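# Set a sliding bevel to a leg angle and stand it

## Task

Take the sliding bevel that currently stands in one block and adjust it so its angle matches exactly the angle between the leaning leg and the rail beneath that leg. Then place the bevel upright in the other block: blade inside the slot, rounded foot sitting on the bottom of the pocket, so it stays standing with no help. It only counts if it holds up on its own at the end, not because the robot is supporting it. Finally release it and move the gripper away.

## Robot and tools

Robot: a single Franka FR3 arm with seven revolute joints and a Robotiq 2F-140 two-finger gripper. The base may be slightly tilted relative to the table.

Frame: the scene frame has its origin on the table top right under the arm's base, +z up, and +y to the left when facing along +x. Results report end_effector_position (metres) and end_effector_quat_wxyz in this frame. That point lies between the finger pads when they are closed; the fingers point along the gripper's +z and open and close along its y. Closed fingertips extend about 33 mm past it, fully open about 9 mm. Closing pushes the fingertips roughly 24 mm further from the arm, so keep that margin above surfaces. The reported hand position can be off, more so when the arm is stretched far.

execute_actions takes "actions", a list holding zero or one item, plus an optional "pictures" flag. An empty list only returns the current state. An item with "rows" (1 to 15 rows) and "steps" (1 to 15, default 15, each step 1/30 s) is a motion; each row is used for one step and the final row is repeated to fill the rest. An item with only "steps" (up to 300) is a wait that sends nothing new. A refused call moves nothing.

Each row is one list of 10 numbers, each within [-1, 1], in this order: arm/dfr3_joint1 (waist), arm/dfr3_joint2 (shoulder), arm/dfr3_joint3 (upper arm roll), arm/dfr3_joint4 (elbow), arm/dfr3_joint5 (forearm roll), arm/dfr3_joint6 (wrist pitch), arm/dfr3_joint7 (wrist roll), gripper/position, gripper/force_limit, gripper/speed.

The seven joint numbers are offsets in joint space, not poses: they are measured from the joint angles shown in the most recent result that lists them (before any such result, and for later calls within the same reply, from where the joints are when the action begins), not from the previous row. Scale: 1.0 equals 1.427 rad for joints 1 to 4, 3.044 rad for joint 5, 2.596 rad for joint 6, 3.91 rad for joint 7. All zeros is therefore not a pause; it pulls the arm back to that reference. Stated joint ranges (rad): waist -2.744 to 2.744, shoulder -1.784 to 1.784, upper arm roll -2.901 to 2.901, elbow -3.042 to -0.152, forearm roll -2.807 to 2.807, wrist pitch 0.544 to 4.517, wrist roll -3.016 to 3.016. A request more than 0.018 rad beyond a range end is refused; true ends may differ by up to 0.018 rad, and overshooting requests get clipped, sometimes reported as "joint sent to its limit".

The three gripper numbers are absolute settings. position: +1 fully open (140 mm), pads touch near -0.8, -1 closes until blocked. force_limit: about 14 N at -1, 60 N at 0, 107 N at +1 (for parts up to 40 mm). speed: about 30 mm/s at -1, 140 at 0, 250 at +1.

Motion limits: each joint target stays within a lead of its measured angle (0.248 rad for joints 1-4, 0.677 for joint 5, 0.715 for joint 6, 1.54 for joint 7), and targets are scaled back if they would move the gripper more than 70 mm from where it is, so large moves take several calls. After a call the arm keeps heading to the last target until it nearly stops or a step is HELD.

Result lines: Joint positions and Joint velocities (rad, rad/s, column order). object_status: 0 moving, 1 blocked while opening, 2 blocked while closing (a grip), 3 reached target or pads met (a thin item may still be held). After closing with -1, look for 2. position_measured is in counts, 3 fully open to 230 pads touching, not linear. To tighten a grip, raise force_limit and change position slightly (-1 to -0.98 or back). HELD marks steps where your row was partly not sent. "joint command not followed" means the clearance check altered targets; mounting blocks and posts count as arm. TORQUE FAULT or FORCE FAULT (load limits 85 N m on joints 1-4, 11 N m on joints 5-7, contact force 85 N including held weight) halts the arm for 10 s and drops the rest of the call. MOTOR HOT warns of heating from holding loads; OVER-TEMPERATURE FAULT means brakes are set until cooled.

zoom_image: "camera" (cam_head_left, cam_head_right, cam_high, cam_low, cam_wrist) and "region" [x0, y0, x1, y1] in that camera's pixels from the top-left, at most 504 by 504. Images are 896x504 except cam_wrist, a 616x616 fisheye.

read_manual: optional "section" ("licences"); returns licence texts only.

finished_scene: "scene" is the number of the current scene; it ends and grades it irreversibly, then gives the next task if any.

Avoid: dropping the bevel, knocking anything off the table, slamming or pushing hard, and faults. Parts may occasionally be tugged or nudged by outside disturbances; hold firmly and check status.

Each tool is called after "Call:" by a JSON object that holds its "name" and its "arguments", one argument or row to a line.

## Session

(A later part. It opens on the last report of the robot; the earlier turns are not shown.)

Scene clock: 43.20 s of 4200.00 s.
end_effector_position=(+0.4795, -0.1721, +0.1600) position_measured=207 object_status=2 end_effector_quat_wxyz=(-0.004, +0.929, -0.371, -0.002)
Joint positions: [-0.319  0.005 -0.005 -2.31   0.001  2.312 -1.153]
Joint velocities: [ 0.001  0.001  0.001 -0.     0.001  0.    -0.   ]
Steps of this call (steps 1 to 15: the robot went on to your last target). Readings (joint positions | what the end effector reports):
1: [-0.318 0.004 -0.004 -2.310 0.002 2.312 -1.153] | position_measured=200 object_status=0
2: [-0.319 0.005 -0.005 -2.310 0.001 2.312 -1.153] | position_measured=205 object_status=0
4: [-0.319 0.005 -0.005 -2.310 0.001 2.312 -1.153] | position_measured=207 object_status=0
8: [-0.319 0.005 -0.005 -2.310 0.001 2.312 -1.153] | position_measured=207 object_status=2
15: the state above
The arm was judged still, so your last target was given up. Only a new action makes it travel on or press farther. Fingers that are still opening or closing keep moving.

Call:
{"name": "execute_actions", "arguments": {
  "actions": [
    {"rows":[[0,-0.006,0,0.004,0,-0.012,0,-1,0,0],[0,-0.012,0,0.008,0,-0.022,0,-1,0,0],[0,-0.018,0,0.012,0,-0.028,0,-1,0,0],[0,-0.024,0,0.016,0,-0.034,0,-1,0,0],[0,-0.03,0,0.021,0,-0.04,0,-1,0,0],[0,-0.036,0,0.026,0,-0.046,0,-1,0,0],[0,-0.042,0,0.031,0,-0.052,0,-1,0,0],[0,-0.047,0,0.036,0,-0.058,0,-1,0,0],[0,-0.052,0,0.042,0,-0.064,0,-1,0,0],[0,-0.057,0,0.048,0,-0.07,0,-1,0,0],[0,-0.062,0,0.054,0,-0.076,0,-1,0,0],[0,-0.067,0,0.06,0,-0.078,0,-1,0,0],[0,-0.0736,0,0.068,0,-0.078,0,-1,0,0]]}
  ],
  "pictures": false
}}

Call:
{"name": "execute_actions", "arguments": {
  "actions": [
    {"steps":15}
  ]
}}

Call:
{"name": "zoom_image", "arguments": {
  "camera": "cam_low",
  "region": [300, 110, 400, 230]
}}

Scene clock: 49.10 s of 4200.00 s.
end_effector_position=(+0.4851, -0.1749, +0.2344) position_measured=207 object_status=2 end_effector_quat_wxyz=(-0.005, +0.928, -0.371, +0.008)
Joint positions: [-0.319 -0.094 -0.005 -2.223  0.001  2.147 -1.153]
Joint velocities: [-0.    -0.159 -0.001  0.153 -0.    -0.182  0.001]
Steps of this call (steps 1 to 90: nothing new was sent; then 2.40 s passed at rest; steps 91 to 105: all 15 steps of this action). Readings (joint positions | what the end effector reports):
91: [-0.319 0.004 -0.005 -2.309 0.001 2.309 -1.153] | position_measured=207 object_status=2
92: [-0.319 0.002 -0.005 -2.307 0.001 2.304 -1.153] | position_measured=207 object_status=2
94: [-0.319 -0.009 -0.005 -2.300 0.001 2.285 -1.153] | position_measured=207 object_status=2
98: [-0.319 -0.042 -0.005 -2.277 0.001 2.230 -1.153] | position_measured=207 object_status=2
105: the state above

Scene clock: 49.60 s of 4200.00 s.
end_effector_position=(+0.4798, -0.1730, +0.2390) position_measured=207 object_status=2 end_effector_quat_wxyz=(-0.005, +0.928, -0.371, +0.000)
Joint positions: [-0.319 -0.101 -0.005 -2.215  0.001  2.115 -1.153]
Joint velocities: [-0.001 -0.    -0.     0.001  0.001 -0.011 -0.001]
Steps of this call (steps 1 to 15: the robot went on to your last target). Readings (joint positions | what the end effector reports):
1: [-0.319 -0.098 -0.005 -2.219 0.001 2.142 -1.153] | position_measured=207 object_status=2
2: [-0.319 -0.101 -0.005 -2.217 0.001 2.137 -1.153] | position_measured=207 object_status=2
4: [-0.319 -0.102 -0.005 -2.215 0.001 2.130 -1.153] | position_measured=207 object_status=2
8: [-0.319 -0.101 -0.005 -2.215 0.001 2.120 -1.153] | position_measured=207 object_status=2
15: the state above

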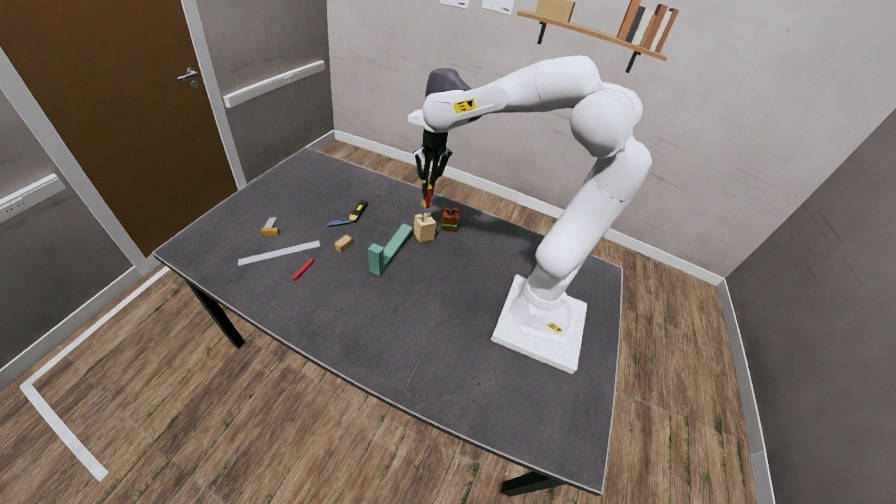

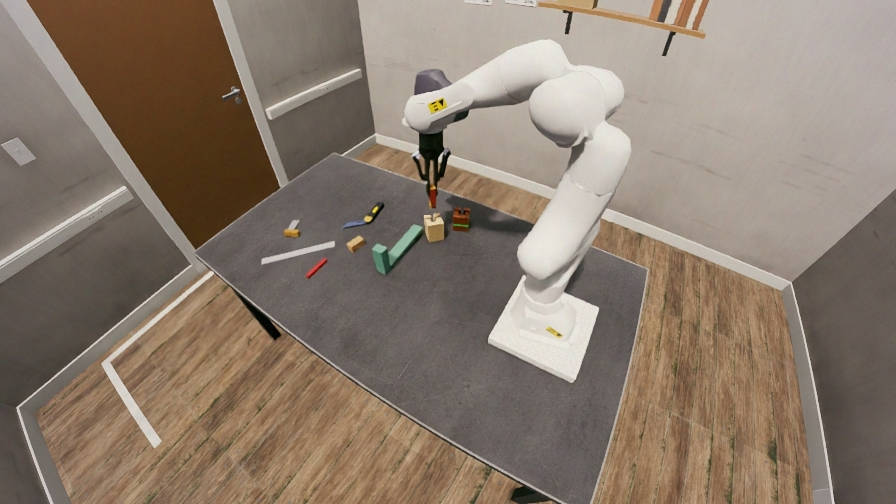

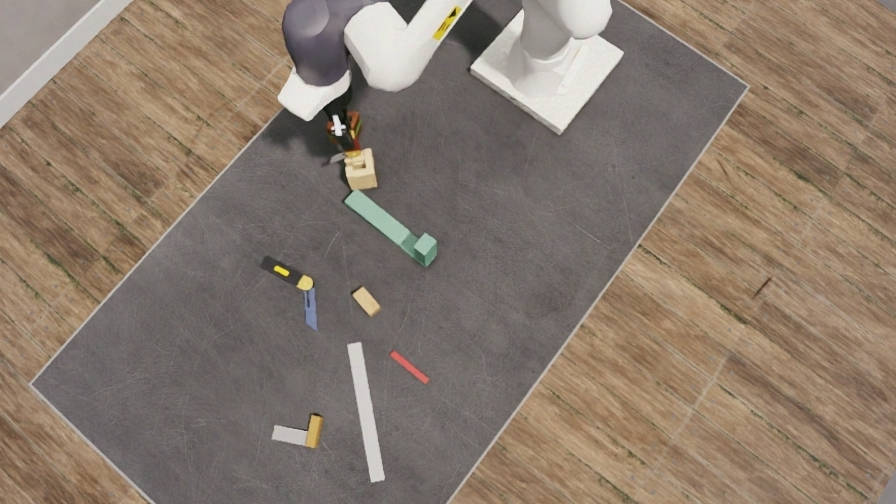

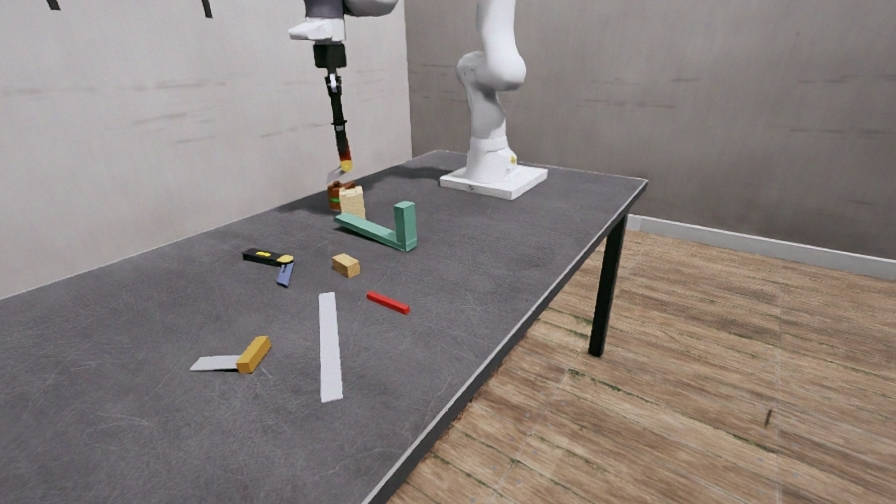

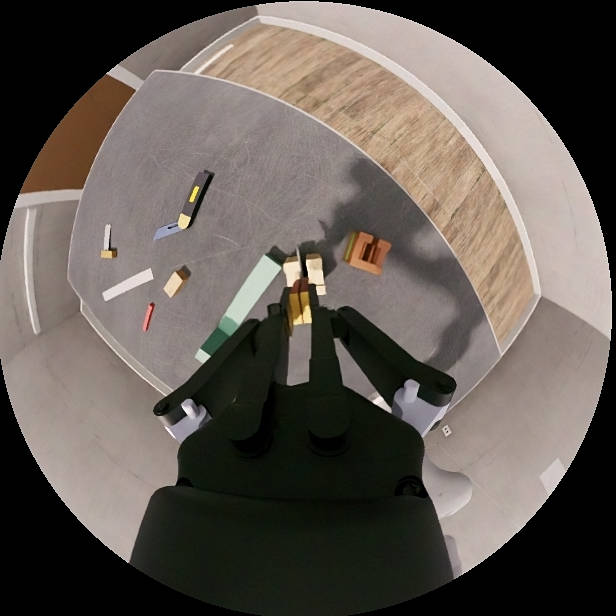

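Region (300, 110, 400, 230) of cam_low's 896x504 image, scaled by 4.200, with more detail than that image has.

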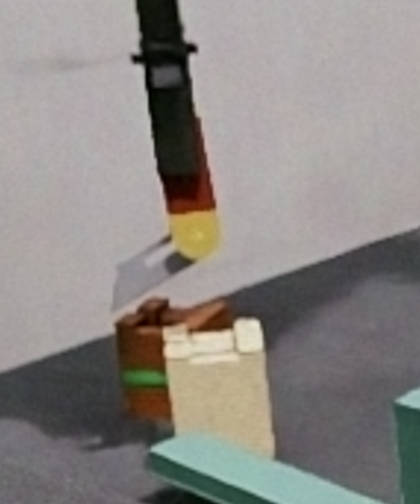

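Call:
{"name": "execute_actions", "arguments": {
  "actions": [
    {"rows":[[0.05,0,0,0,0,0,0.1,-1,0,0],[0.1,0,0,0,0,0,0.2,-1,0,0],[0.15,0,0,0,0,0,0.28,-1,0,0],[0.2,0,0,0,0,0,0.28,-1,0,0],[0.241,0,0,0,0,0,0.28,-1,0,0],[0.241,0,0,0,0,0,0.28,-1,0,0],[0.241,0,0,0,0,0,0.28,-1,0,0],[0.241,0,0,0,0,0,0.28,-1,0,0],[0.241,0,0,0,0,0,0.28,-1,0,0],[0.241,0,0,0,0,0,0.28,-1,0,0],[0.241,0,0,0,0,0.037,0.28,-1,0,0],[0.241,0.02,0,0,0,0.037,0.28,-1,0,0],[0.241,0.04,0,0,0,0.037,0.28,-1,0,0],[0.241,0.056,0,-0.009,0,0.037,0.282,-1,0,0]]}
  ],
  "pictures": false
}}

Call:
{"name": "execute_actions", "arguments": {
  "actions": [
    {"steps":35}
  ]
}}

Call:
{"name": "zoom_image", "arguments": {
  "camera": "cam_low",
  "region": [340, 130, 440, 260]
}}

Call:
{"name": "zoom_image", "arguments": {
  "camera": "cam_high",
  "region": [340, 160, 460, 280]
}}

Scene clock: 59.97 s of 4200.00 s.
end_effector_position=(+0.5217, +0.0035, +0.2225) position_measured=207 object_status=2 end_effector_quat_wxyz=(-0.008, +0.820, -0.572, +0.004)
Joint positions: [ 0.026 -0.057  0.002 -2.216  0.001  2.173 -0.345]
Joint velocities: [ 0.001  0.463 -0.065 -0.11  -0.     0.212  0.959]
Steps of this call (steps 1 to 15: the robot went on to your last target; steps 16 to 150: nothing new was sent; then 4.87 s passed at rest; steps 151 to 165: all 15 steps of this action). Readings (joint positions | what the end effector reports):
151: [-0.306 -0.099 -0.012 -2.216 0.001 2.111 -1.117] | position_measured=207 object_status=2
152: [-0.278 -0.099 -0.020 -2.216 0.001 2.111 -1.044] | position_measured=207 object_status=2
154: [-0.204 -0.099 -0.021 -2.216 0.001 2.111 -0.911] | position_measured=207 object_status=2
158: [-0.047 -0.099 -0.010 -2.216 0.001 2.111 -0.672] | position_measured=207 object_status=2
165: the state above

Scene clock: 61.13 s of 4200.00 s.
end_effector_position=(+0.5203, +0.0007, +0.1999) position_measured=207 object_status=2 end_effector_quat_wxyz=(-0.003, +0.730, -0.684, -0.003)
Joint positions: [ 0.026 -0.019 -0.003 -2.229  0.001  2.206 -0.062]
Joint velocities: [ 0.     0.     0.     0.    -0.    -0.001  0.02 ]
Steps of this call (steps 1 to 35: the robot went on to your last target). Readings (joint positions | what the end effector reports):
1: [0.026 -0.043 0.000 -2.220 0.001 2.179 -0.315] | position_measured=207 object_status=2
2: [0.026 -0.032 -0.001 -2.224 0.001 2.183 -0.288] | position_measured=207 object_status=2
4: [0.026 -0.020 -0.003 -2.228 0.001 2.189 -0.242] | position_measured=207 object_status=2
8: [0.026 -0.019 -0.003 -2.229 0.001 2.198 -0.176] | position_measured=207 object_status=2
35: the state above

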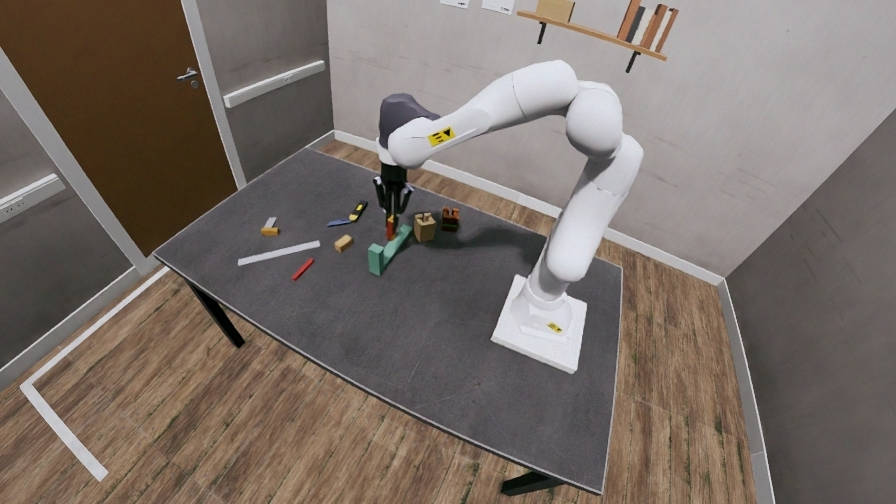

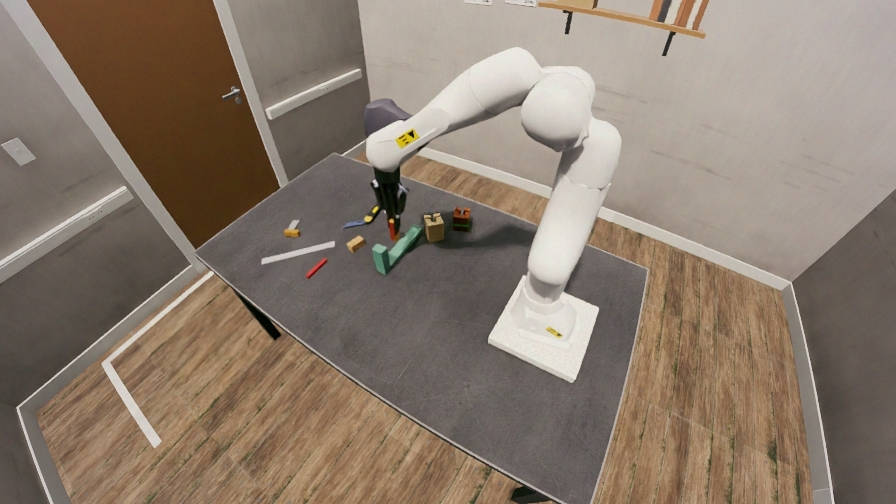

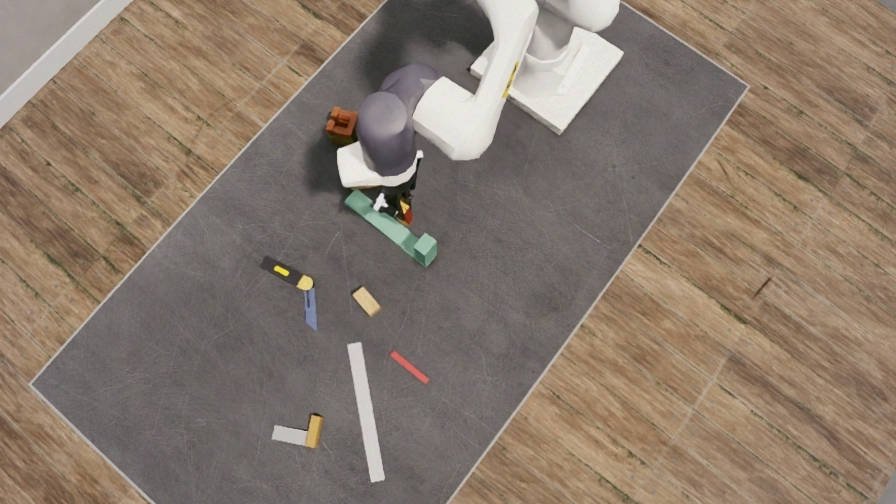

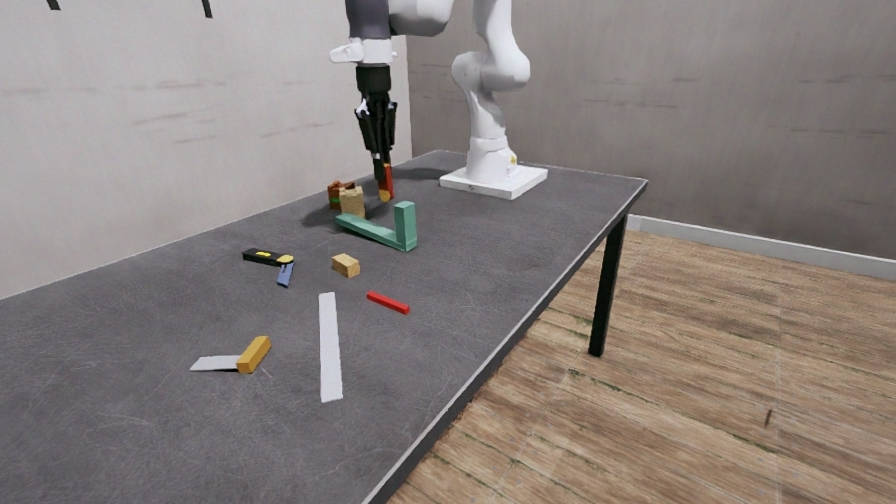

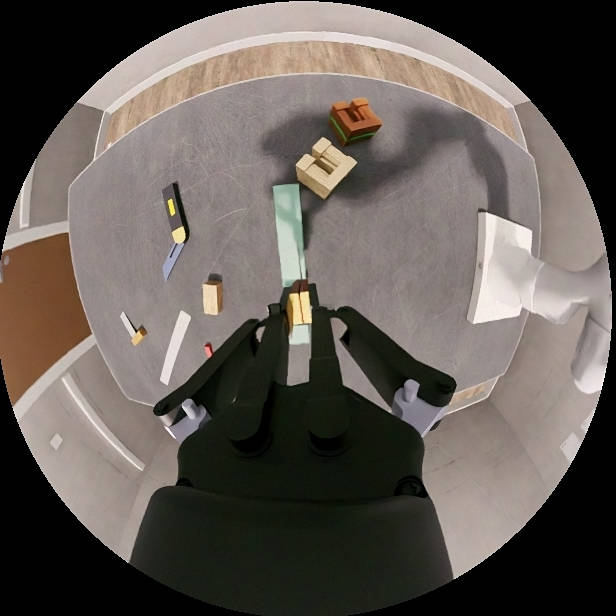

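Region (340, 130, 440, 260) of cam_low's 896x504 image, scaled by 3.877, with more detail than that image has; it fills the left 388 columns of this view, and the rest is white.

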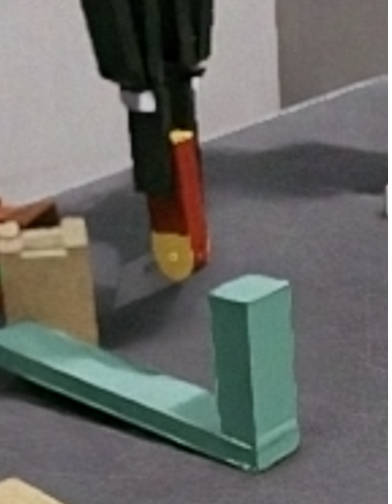

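Region (340, 160, 460, 280) of cam_high's 896x504 image, scaled by 4.200, with more detail than that image has.

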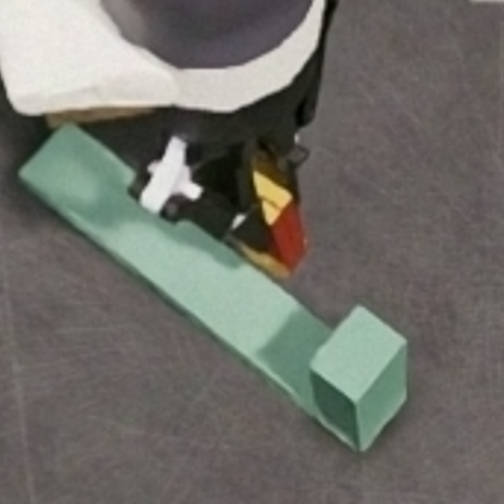

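Call:
{"name": "execute_actions", "arguments": {
  "actions": [
    {"rows":[[0.005,0.01,0,0.01,0,0.031,0.008,-1,0,0],[0.01,0.02,0,0.01,0,0.031,0.008,-1,0,0],[0.015,0.03,0,0.01,0,0.031,0.008,-1,0,0],[0.02,0.04,0,0.01,0,0.031,0.008,-1,0,0],[0.02,0.05,0,0.01,0,0.031,0.008,-1,0,0],[0.02,0.061,0,0.011,0,0.0315,0.009,-1,0,0]]}
  ],
  "pictures": false
}}

Call:
{"name": "execute_actions", "arguments": {
  "actions": [
    {"steps":15}
  ]
}}

Call:
{"name": "zoom_image", "arguments": {
  "camera": "cam_low",
  "region": [350, 160, 430, 260]
}}

Call:
{"name": "zoom_image", "arguments": {
  "camera": "cam_head_right",
  "region": [360, 210, 430, 280]
}}

Scene clock: 69.30 s of 4200.00 s.
end_effector_position=(+0.5339, +0.0153, +0.1654) position_measured=207 object_status=2 end_effector_quat_wxyz=(-0.002, +0.730, -0.683, -0.004)
Joint positions: [ 0.053  0.07  -0.003 -2.215  0.001  2.279 -0.037]
Joint velocities: [-0.001 -0.001 -0.001  0.001  0.     0.027  0.016]
Steps of this call (steps 1 to 15: the robot went on to your last target; steps 16 to 90: nothing new was sent; then 4.67 s passed at rest; steps 91 to 105: all 15 steps of this action). Readings (joint positions | what the end effector reports):
91: [0.027 -0.017 -0.003 -2.227 0.001 2.217 -0.054] | position_measured=207 object_status=2
92: [0.029 -0.011 -0.004 -2.223 0.001 2.229 -0.052] | position_measured=207 object_status=2
94: [0.038 0.006 -0.004 -2.217 0.001 2.248 -0.049] | position_measured=207 object_status=2
98: [0.052 0.056 -0.003 -2.215 0.001 2.267 -0.043] | position_measured=207 object_status=2
105: the state above

Scene clock: 69.80 s of 4200.00 s.
end_effector_position=(+0.5353, +0.0153, +0.1657) position_measured=207 object_status=2 end_effector_quat_wxyz=(-0.003, +0.729, -0.685, -0.003)
Joint positions: [ 0.053  0.07  -0.003 -2.215  0.001  2.283 -0.033]
Joint velocities: [ 0.     0.001  0.     0.    -0.     0.     0.004]
Steps of this call (steps 1 to 15: the robot went on to your last target). Readings (joint positions | what the end effector reports):
1: [0.053 0.070 -0.003 -2.215 0.001 2.279 -0.036] | position_measured=207 object_status=2
2: [0.053 0.070 -0.003 -2.215 0.001 2.280 -0.036] | position_measured=207 object_status=2
4: [0.053 0.070 -0.003 -2.215 0.001 2.281 -0.035] | position_measured=207 object_status=2
8: [0.053 0.070 -0.003 -2.215 0.001 2.282 -0.034] | position_measured=207 object_status=2
15: the state above
The arm was judged still, so your last target was given up. Only a new action makes it travel on or press farther. Fingers that are still opening or closing keep moving.

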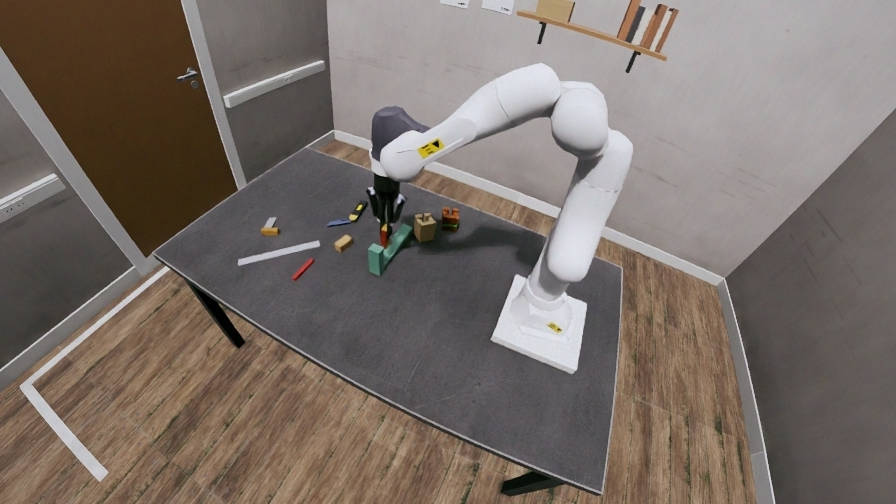

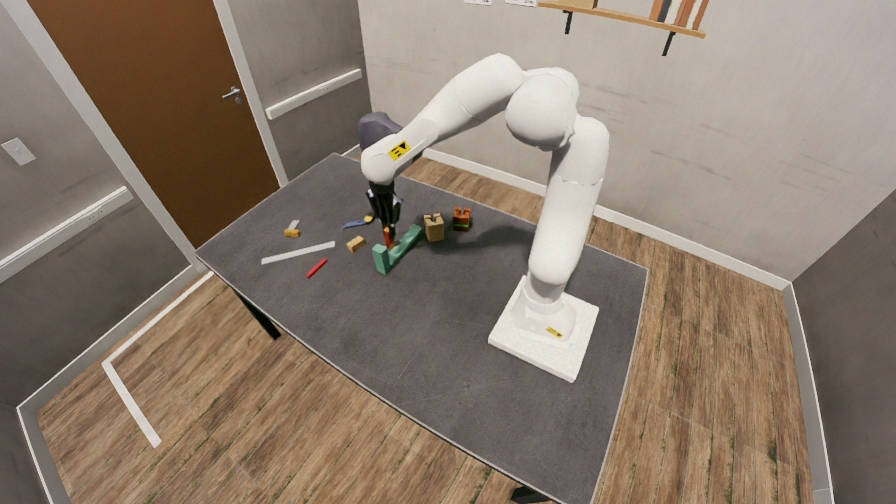

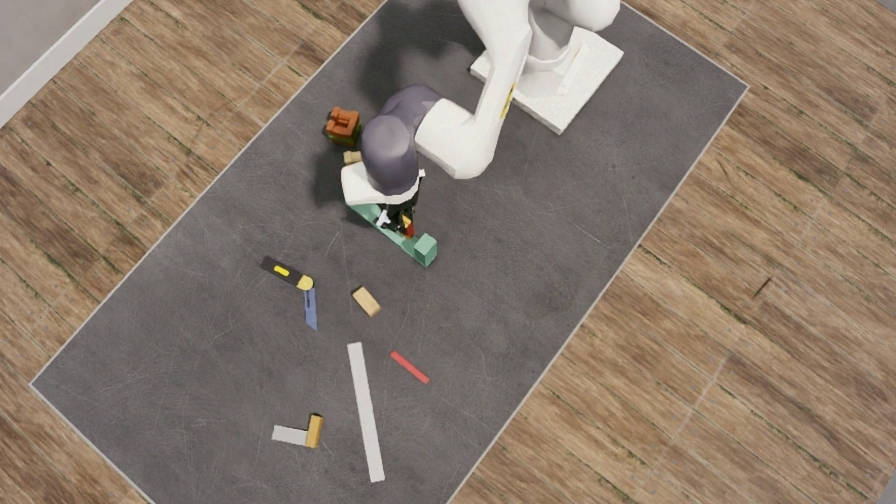

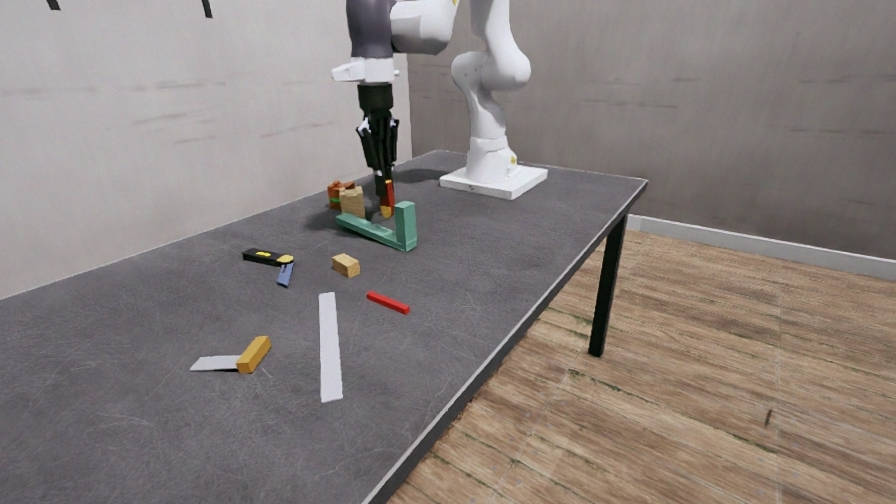

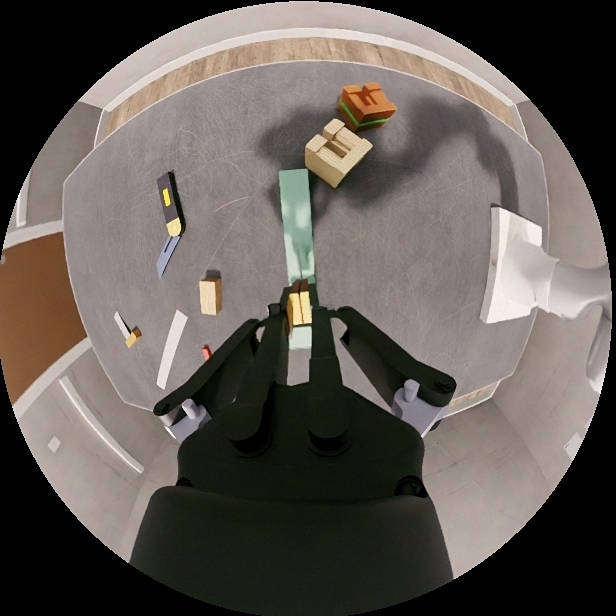

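Region (350, 160, 430, 260) of cam_low's 896x504 image, scaled by 5.040, with more detail than that image has; it fills the left 403 columns of this view, and the rest is white.

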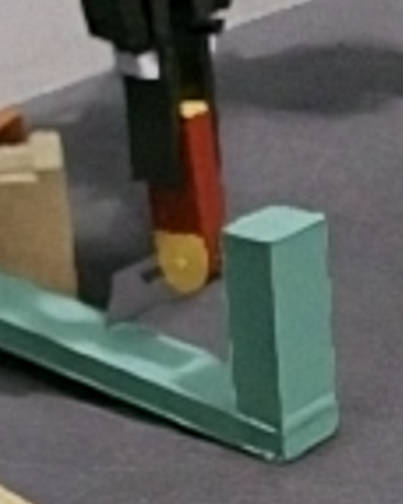

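Region (360, 210, 430, 280) of cam_head_right's 896x504 image, scaled by 7.200, with more detail than that image has.

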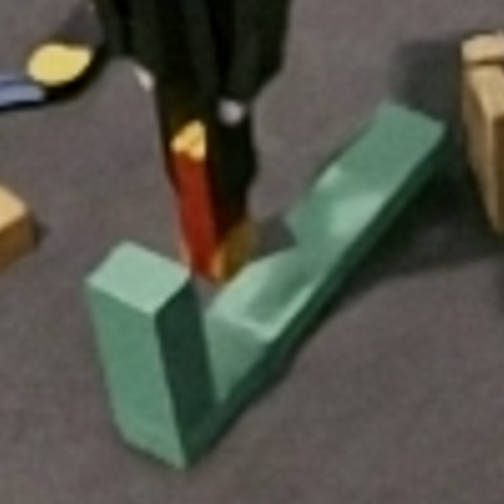

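Call:
{"name": "execute_actions", "arguments": {
  "actions": [
    {"rows":[[0.003,0.002,0,-0.001,-0.021,0.01,0.029,-1,0,0],[0.006,0.005,0,-0.003,-0.021,0.014,0.029,-1,0,0],[0.009,0.008,0,-0.005,-0.021,0.018,0.029,-1,0,0],[0.012,0.011,0,-0.007,-0.021,0.021,0.029,-1,0,0],[0.015,0.014,0,-0.009,-0.021,0.024,0.029,-1,0,0],[0.018,0.017,0,-0.011,-0.021,0.027,0.029,-1,0,0],[0.021,0.02,0,-0.012,-0.021,0.03,0.029,-1,0,0],[0.024,0.023,0,-0.014,-0.021,0.033,0.029,-1,0,0],[0.027,0.026,0,-0.015,-0.021,0.036,0.029,-1,0,0],[0.028,0.029,0,-0.017,-0.021,0.039,0.029,-1,0,0],[0.028,0.032,0,-0.018,-0.021,0.039,0.029,-1,0,0],[0.028,0.035,0,-0.02,-0.021,0.039,0.029,-1,0,0],[0.028,0.038,0,-0.021,-0.021,0.039,0.029,-1,0,0],[0.028,0.041,0,-0.023,-0.021,0.039,0.029,-1,0,0],[0.028,0.044,0,-0.024,-0.021,0.039,0.029,-1,0,0]]}
  ],
  "pictures": false
}}

Call:
{"name": "execute_actions", "arguments": {
  "actions": [
    {"steps":15}
  ]
}}

Call:
{"name": "zoom_image", "arguments": {
  "camera": "cam_low",
  "region": [350, 160, 430, 260]
}}

Call:
{"name": "zoom_image", "arguments": {
  "camera": "cam_wrist",
  "region": [230, 200, 380, 370]
}}

Scene clock: 85.20 s of 4200.00 s.
end_effector_position=(+0.5394, +0.0271, +0.1368) position_measured=207 object_status=2 end_effector_quat_wxyz=(+0.006, +0.727, -0.687, +0.018)
Joint positions: [ 0.092  0.119 -0.003 -2.24  -0.06   2.37   0.055]
Joint velocities: [ 0.009  0.12  -0.    -0.054 -0.006  0.087  0.067]
Steps of this call (steps 1 to 90: nothing new was sent; then 11.90 s passed at rest; steps 91 to 105: all 15 steps of this action). Readings (joint positions | what the end effector reports):
91: [0.053 0.070 -0.003 -2.215 -0.012 2.286 -0.021] | position_measured=207 object_status=2
92: [0.054 0.071 -0.003 -2.216 -0.024 2.291 -0.011] | position_measured=207 object_status=2
94: [0.059 0.075 -0.003 -2.218 -0.040 2.304 0.006] | position_measured=207 object_status=2
98: [0.076 0.091 -0.003 -2.227 -0.054 2.331 0.031] | position_measured=207 object_status=2
105: the state above

Scene clock: 85.70 s of 4200.00 s.
end_effector_position=(+0.5370, +0.0271, +0.1293) position_measured=207 object_status=2 end_effector_quat_wxyz=(+0.009, +0.721, -0.692, +0.015)
Joint positions: [ 0.092  0.13  -0.003 -2.246 -0.061  2.38   0.072]
Joint velocities: [0.001 0.    0.001 0.001 0.    0.003 0.013]
Steps of this call (steps 1 to 15: the robot went on to your last target). Readings (joint positions | what the end effector reports):
1: [0.092 0.123 -0.003 -2.242 -0.060 2.372 0.057] | position_measured=207 object_status=2
2: [0.092 0.125 -0.003 -2.243 -0.060 2.374 0.059] | position_measured=207 object_status=2
4: [0.092 0.129 -0.003 -2.245 -0.060 2.377 0.062] | position_measured=207 object_status=2
8: [0.092 0.130 -0.003 -2.246 -0.061 2.379 0.067] | position_measured=207 object_status=2
15: the state above

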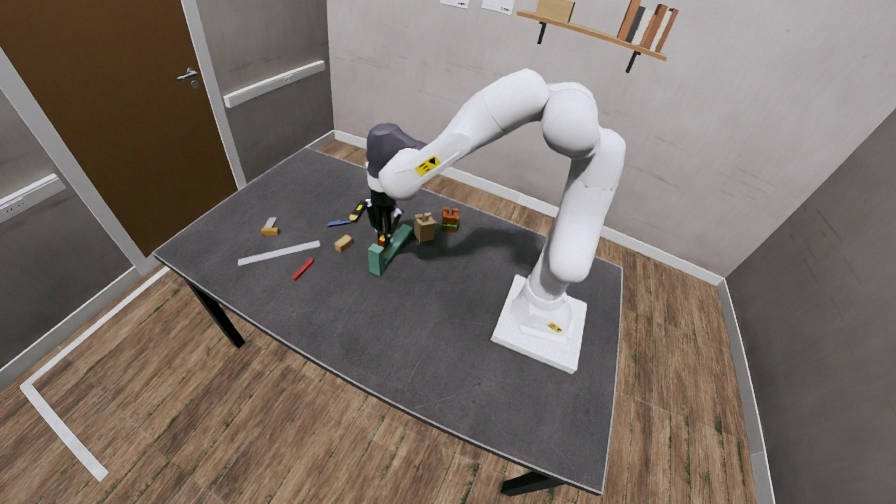

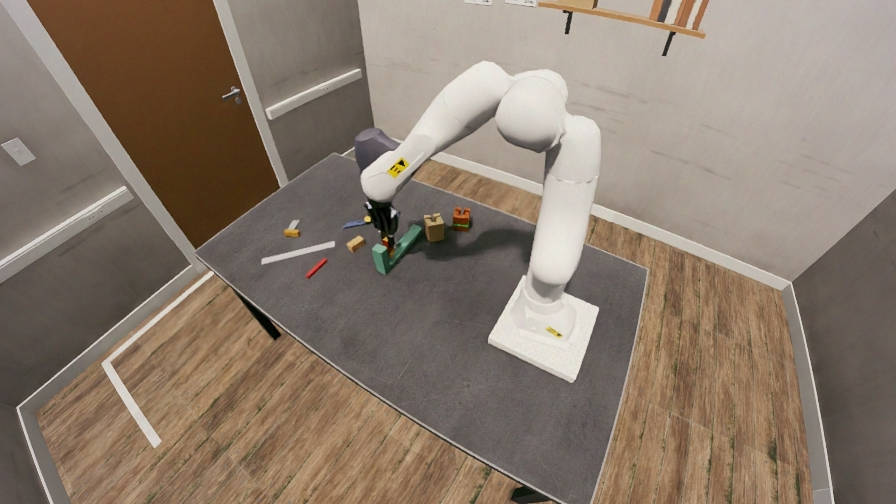

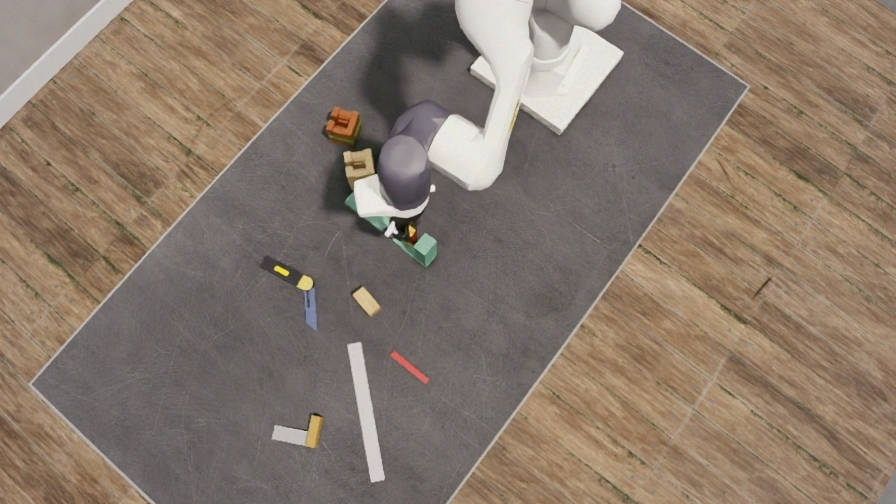

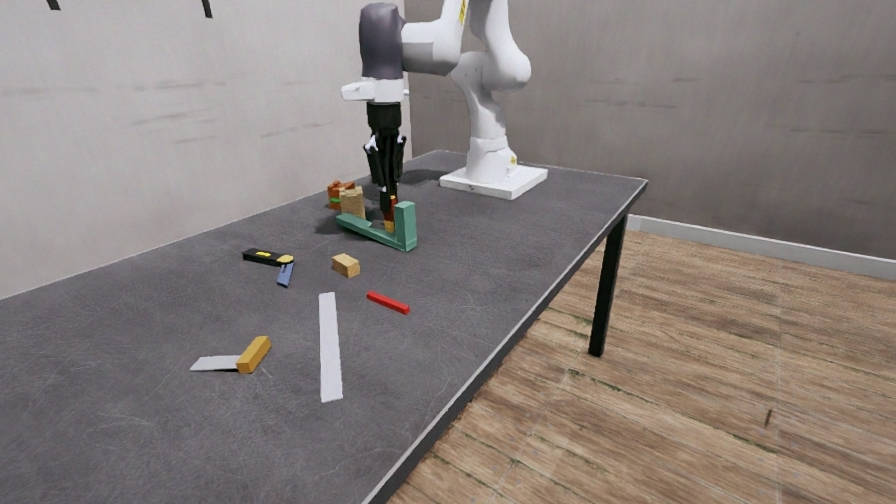

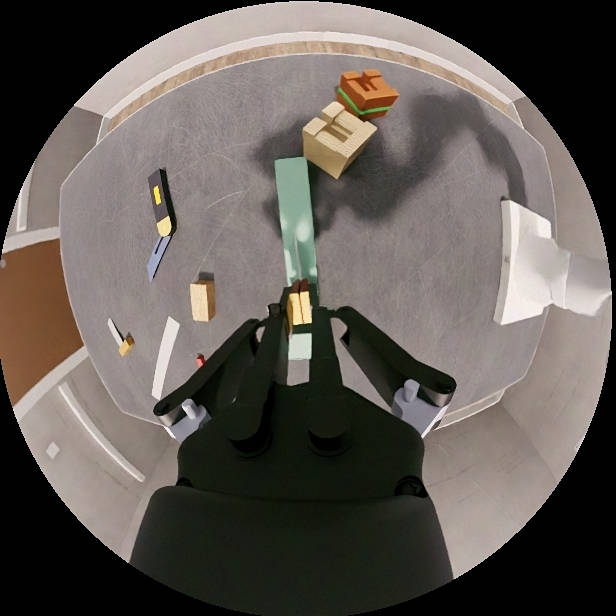

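Region (350, 160, 430, 260) of cam_low's 896x504 image, scaled by 5.040, with more detail than that image has; it fills the left 403 columns of this view, and the rest is white.

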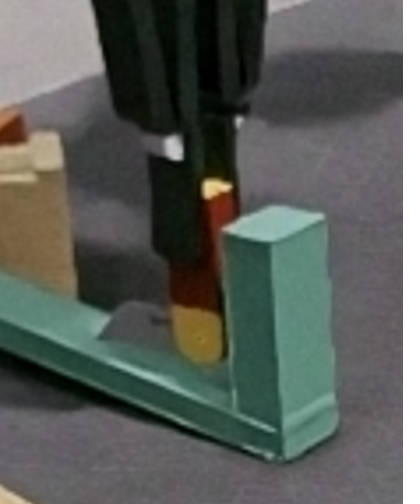

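Region (230, 200, 380, 370) of cam_wrist's 616x616 image, scaled by 2.965, with more detail than that image has; it fills the left 445 columns of this view, and the rest is white.

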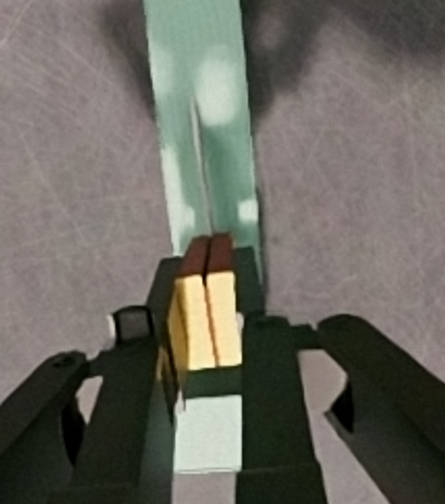

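Call:
{"name": "execute_actions", "arguments": {
  "actions": [
    {"rows":[[0.003,0.003,0,-0.002,0,0.003,0.01,-1,0,0],[0.006,0.005,0,-0.003,0,0.003,0.01,-1,0,0],[0.009,0.007,0,-0.004,0,0.003,0.01,-1,0,0],[0.012,0.008,0,-0.005,0,0.003,0.01,-1,0,0],[0.015,0.008,0,-0.005,0,0.003,0.01,-1,0,0],[0.018,0.008,0,-0.005,0,0.003,0.01,-1,0,0]]}
  ],
  "pictures": false
}}

Call:
{"name": "execute_actions", "arguments": {
  "actions": [
    {"rows":[[0.003,0,0,0,0,0,0.003,-1,0,0],[0.006,0,0,0,0,0,0.003,-1,0,0]],"steps":10}
  ],
  "pictures": false
}}

Call:
{"name": "execute_actions", "arguments": {
  "actions": [
    {"rows":[[0.003,0,0,0,0,0,0.003,-1,0,0],[0.006,0,0,0,0,0,0.003,-1,0,0]],"steps":10}
  ]
}}

Call:
{"name": "zoom_image", "arguments": {
  "camera": "cam_low",
  "region": [350, 160, 430, 260]
}}

Call:
{"name": "zoom_image", "arguments": {
  "camera": "cam_high",
  "region": [380, 210, 450, 270]
}}

Scene clock: 94.57 s of 4200.00 s.
end_effector_position=(+0.5337, +0.0395, +0.1236) position_measured=207 object_status=2 end_effector_quat_wxyz=(+0.011, +0.720, -0.694, +0.013)
Joint positions: [ 0.116  0.139 -0.004 -2.25  -0.061  2.385  0.1  ]
Joint velocities: [ 0.001 -0.    -0.    -0.001 -0.     0.004  0.018]
Steps of this call (steps 1 to 15: the robot went on to your last target; steps 16 to 90: nothing new was sent; then 5.37 s passed at rest; steps 91 to 105: all 15 steps of this action). Readings (joint positions | what the end effector reports):
91: [0.092 0.130 -0.003 -2.246 -0.061 2.381 0.079] | position_measured=207 object_status=2
92: [0.093 0.131 -0.003 -2.246 -0.061 2.382 0.082] | position_measured=207 object_status=2
94: [0.098 0.133 -0.004 -2.247 -0.061 2.383 0.086] | position_measured=207 object_status=2
98: [0.112 0.138 -0.004 -2.249 -0.061 2.384 0.093] | position_measured=207 object_status=2
105: the state above

Scene clock: 94.90 s of 4200.00 s.
end_effector_position=(+0.5335, +0.0423, +0.1236) position_measured=207 object_status=2 end_effector_quat_wxyz=(+0.011, +0.720, -0.693, +0.013)
Joint positions: [ 0.121  0.139 -0.004 -2.25  -0.061  2.385  0.105]
Joint velocities: [ 0.002  0.    -0.    -0.     0.    -0.     0.007]
Steps of this call (steps 1 to 10: all 10 steps of this action). Readings (joint positions | what the end effector reports):
1: [0.116 0.139 -0.004 -2.250 -0.061 2.385 0.101] | position_measured=207 object_status=2
2: [0.117 0.139 -0.004 -2.250 -0.061 2.385 0.101] | position_measured=207 object_status=2
4: [0.120 0.139 -0.004 -2.250 -0.061 2.385 0.102] | position_measured=207 object_status=2
8: [0.121 0.139 -0.004 -2.250 -0.061 2.385 0.104] | position_measured=207 object_status=2
10: the state above

Scene clock: 95.23 s of 4200.00 s.
end_effector_position=(+0.5334, +0.0424, +0.1236) position_measured=207 object_status=2 end_effector_quat_wxyz=(+0.011, +0.719, -0.695, +0.013)
Joint positions: [ 0.124  0.139 -0.006 -2.25  -0.061  2.384  0.109]
Joint velocities: [ 0.001  0.    -0.    -0.    -0.001  0.001  0.008]
Steps of this call (steps 1 to 10: all 10 steps of this action). Readings (joint positions | what the end effector reports):
1: [0.121 0.139 -0.004 -2.250 -0.061 2.385 0.105] | position_measured=207 object_status=2
2: [0.122 0.139 -0.004 -2.250 -0.061 2.384 0.106] | position_measured=207 object_status=2
4: [0.123 0.139 -0.005 -2.250 -0.061 2.384 0.107] | position_measured=207 object_status=2
8: [0.123 0.139 -0.006 -2.250 -0.061 2.384 0.109] | position_measured=207 object_status=2
10: the state above

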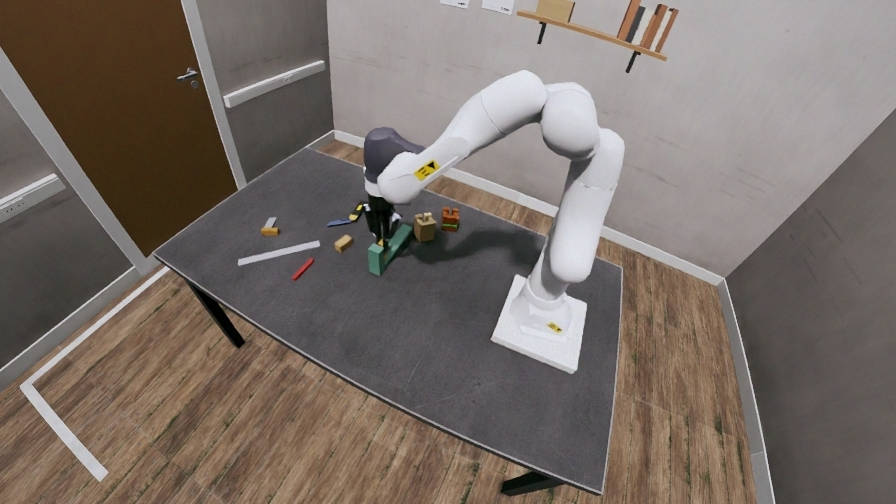

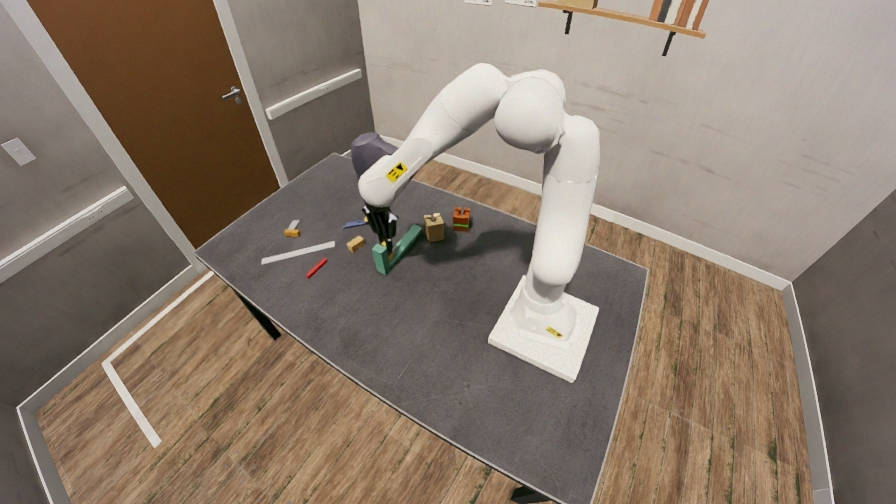

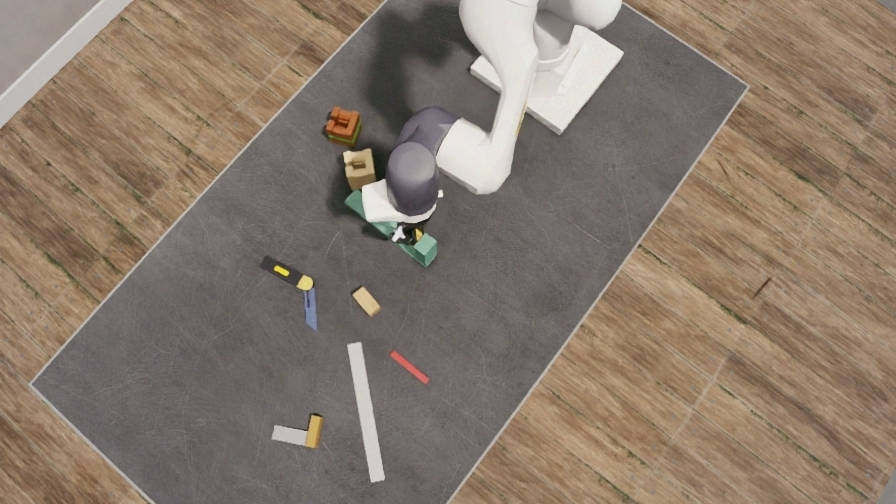

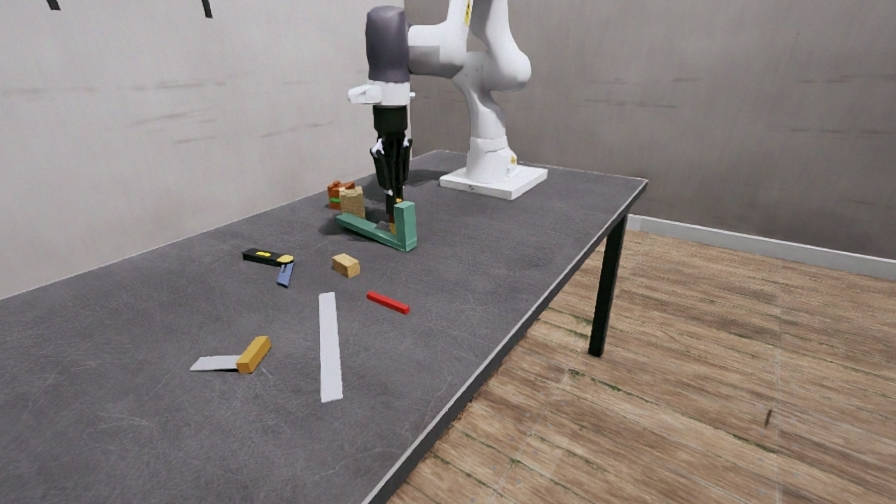

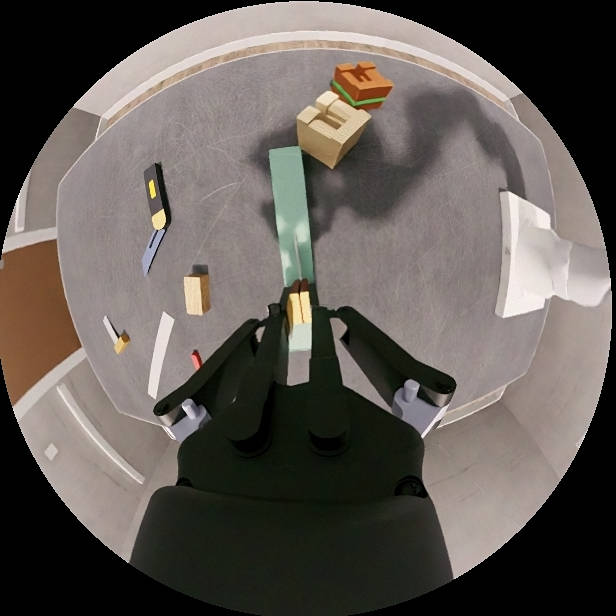

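Region (350, 160, 430, 260) of cam_low's 896x504 image, scaled by 5.040, with more detail than that image has; it fills the left 403 columns of this view, and the rest is white.

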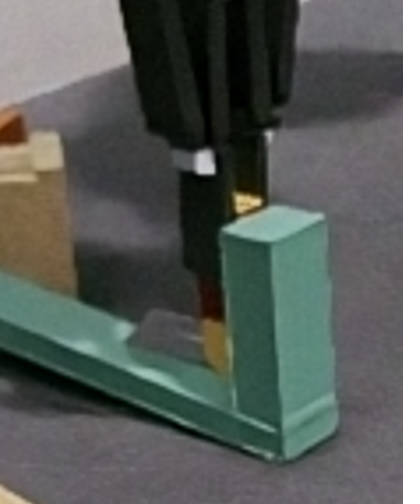

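Region (380, 210, 450, 270) of cam_high's 896x504 image, scaled by 7.200, with more detail than that image has; it fills the top 432 rows of this view, and the rest is white.

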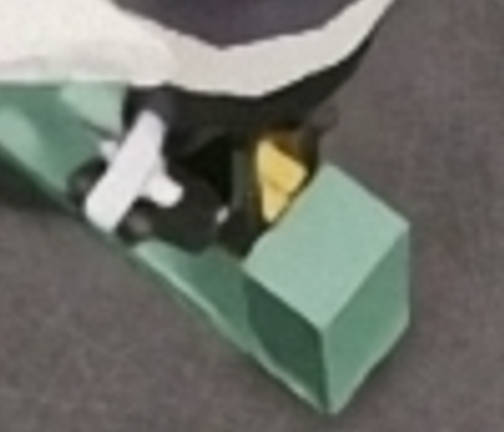

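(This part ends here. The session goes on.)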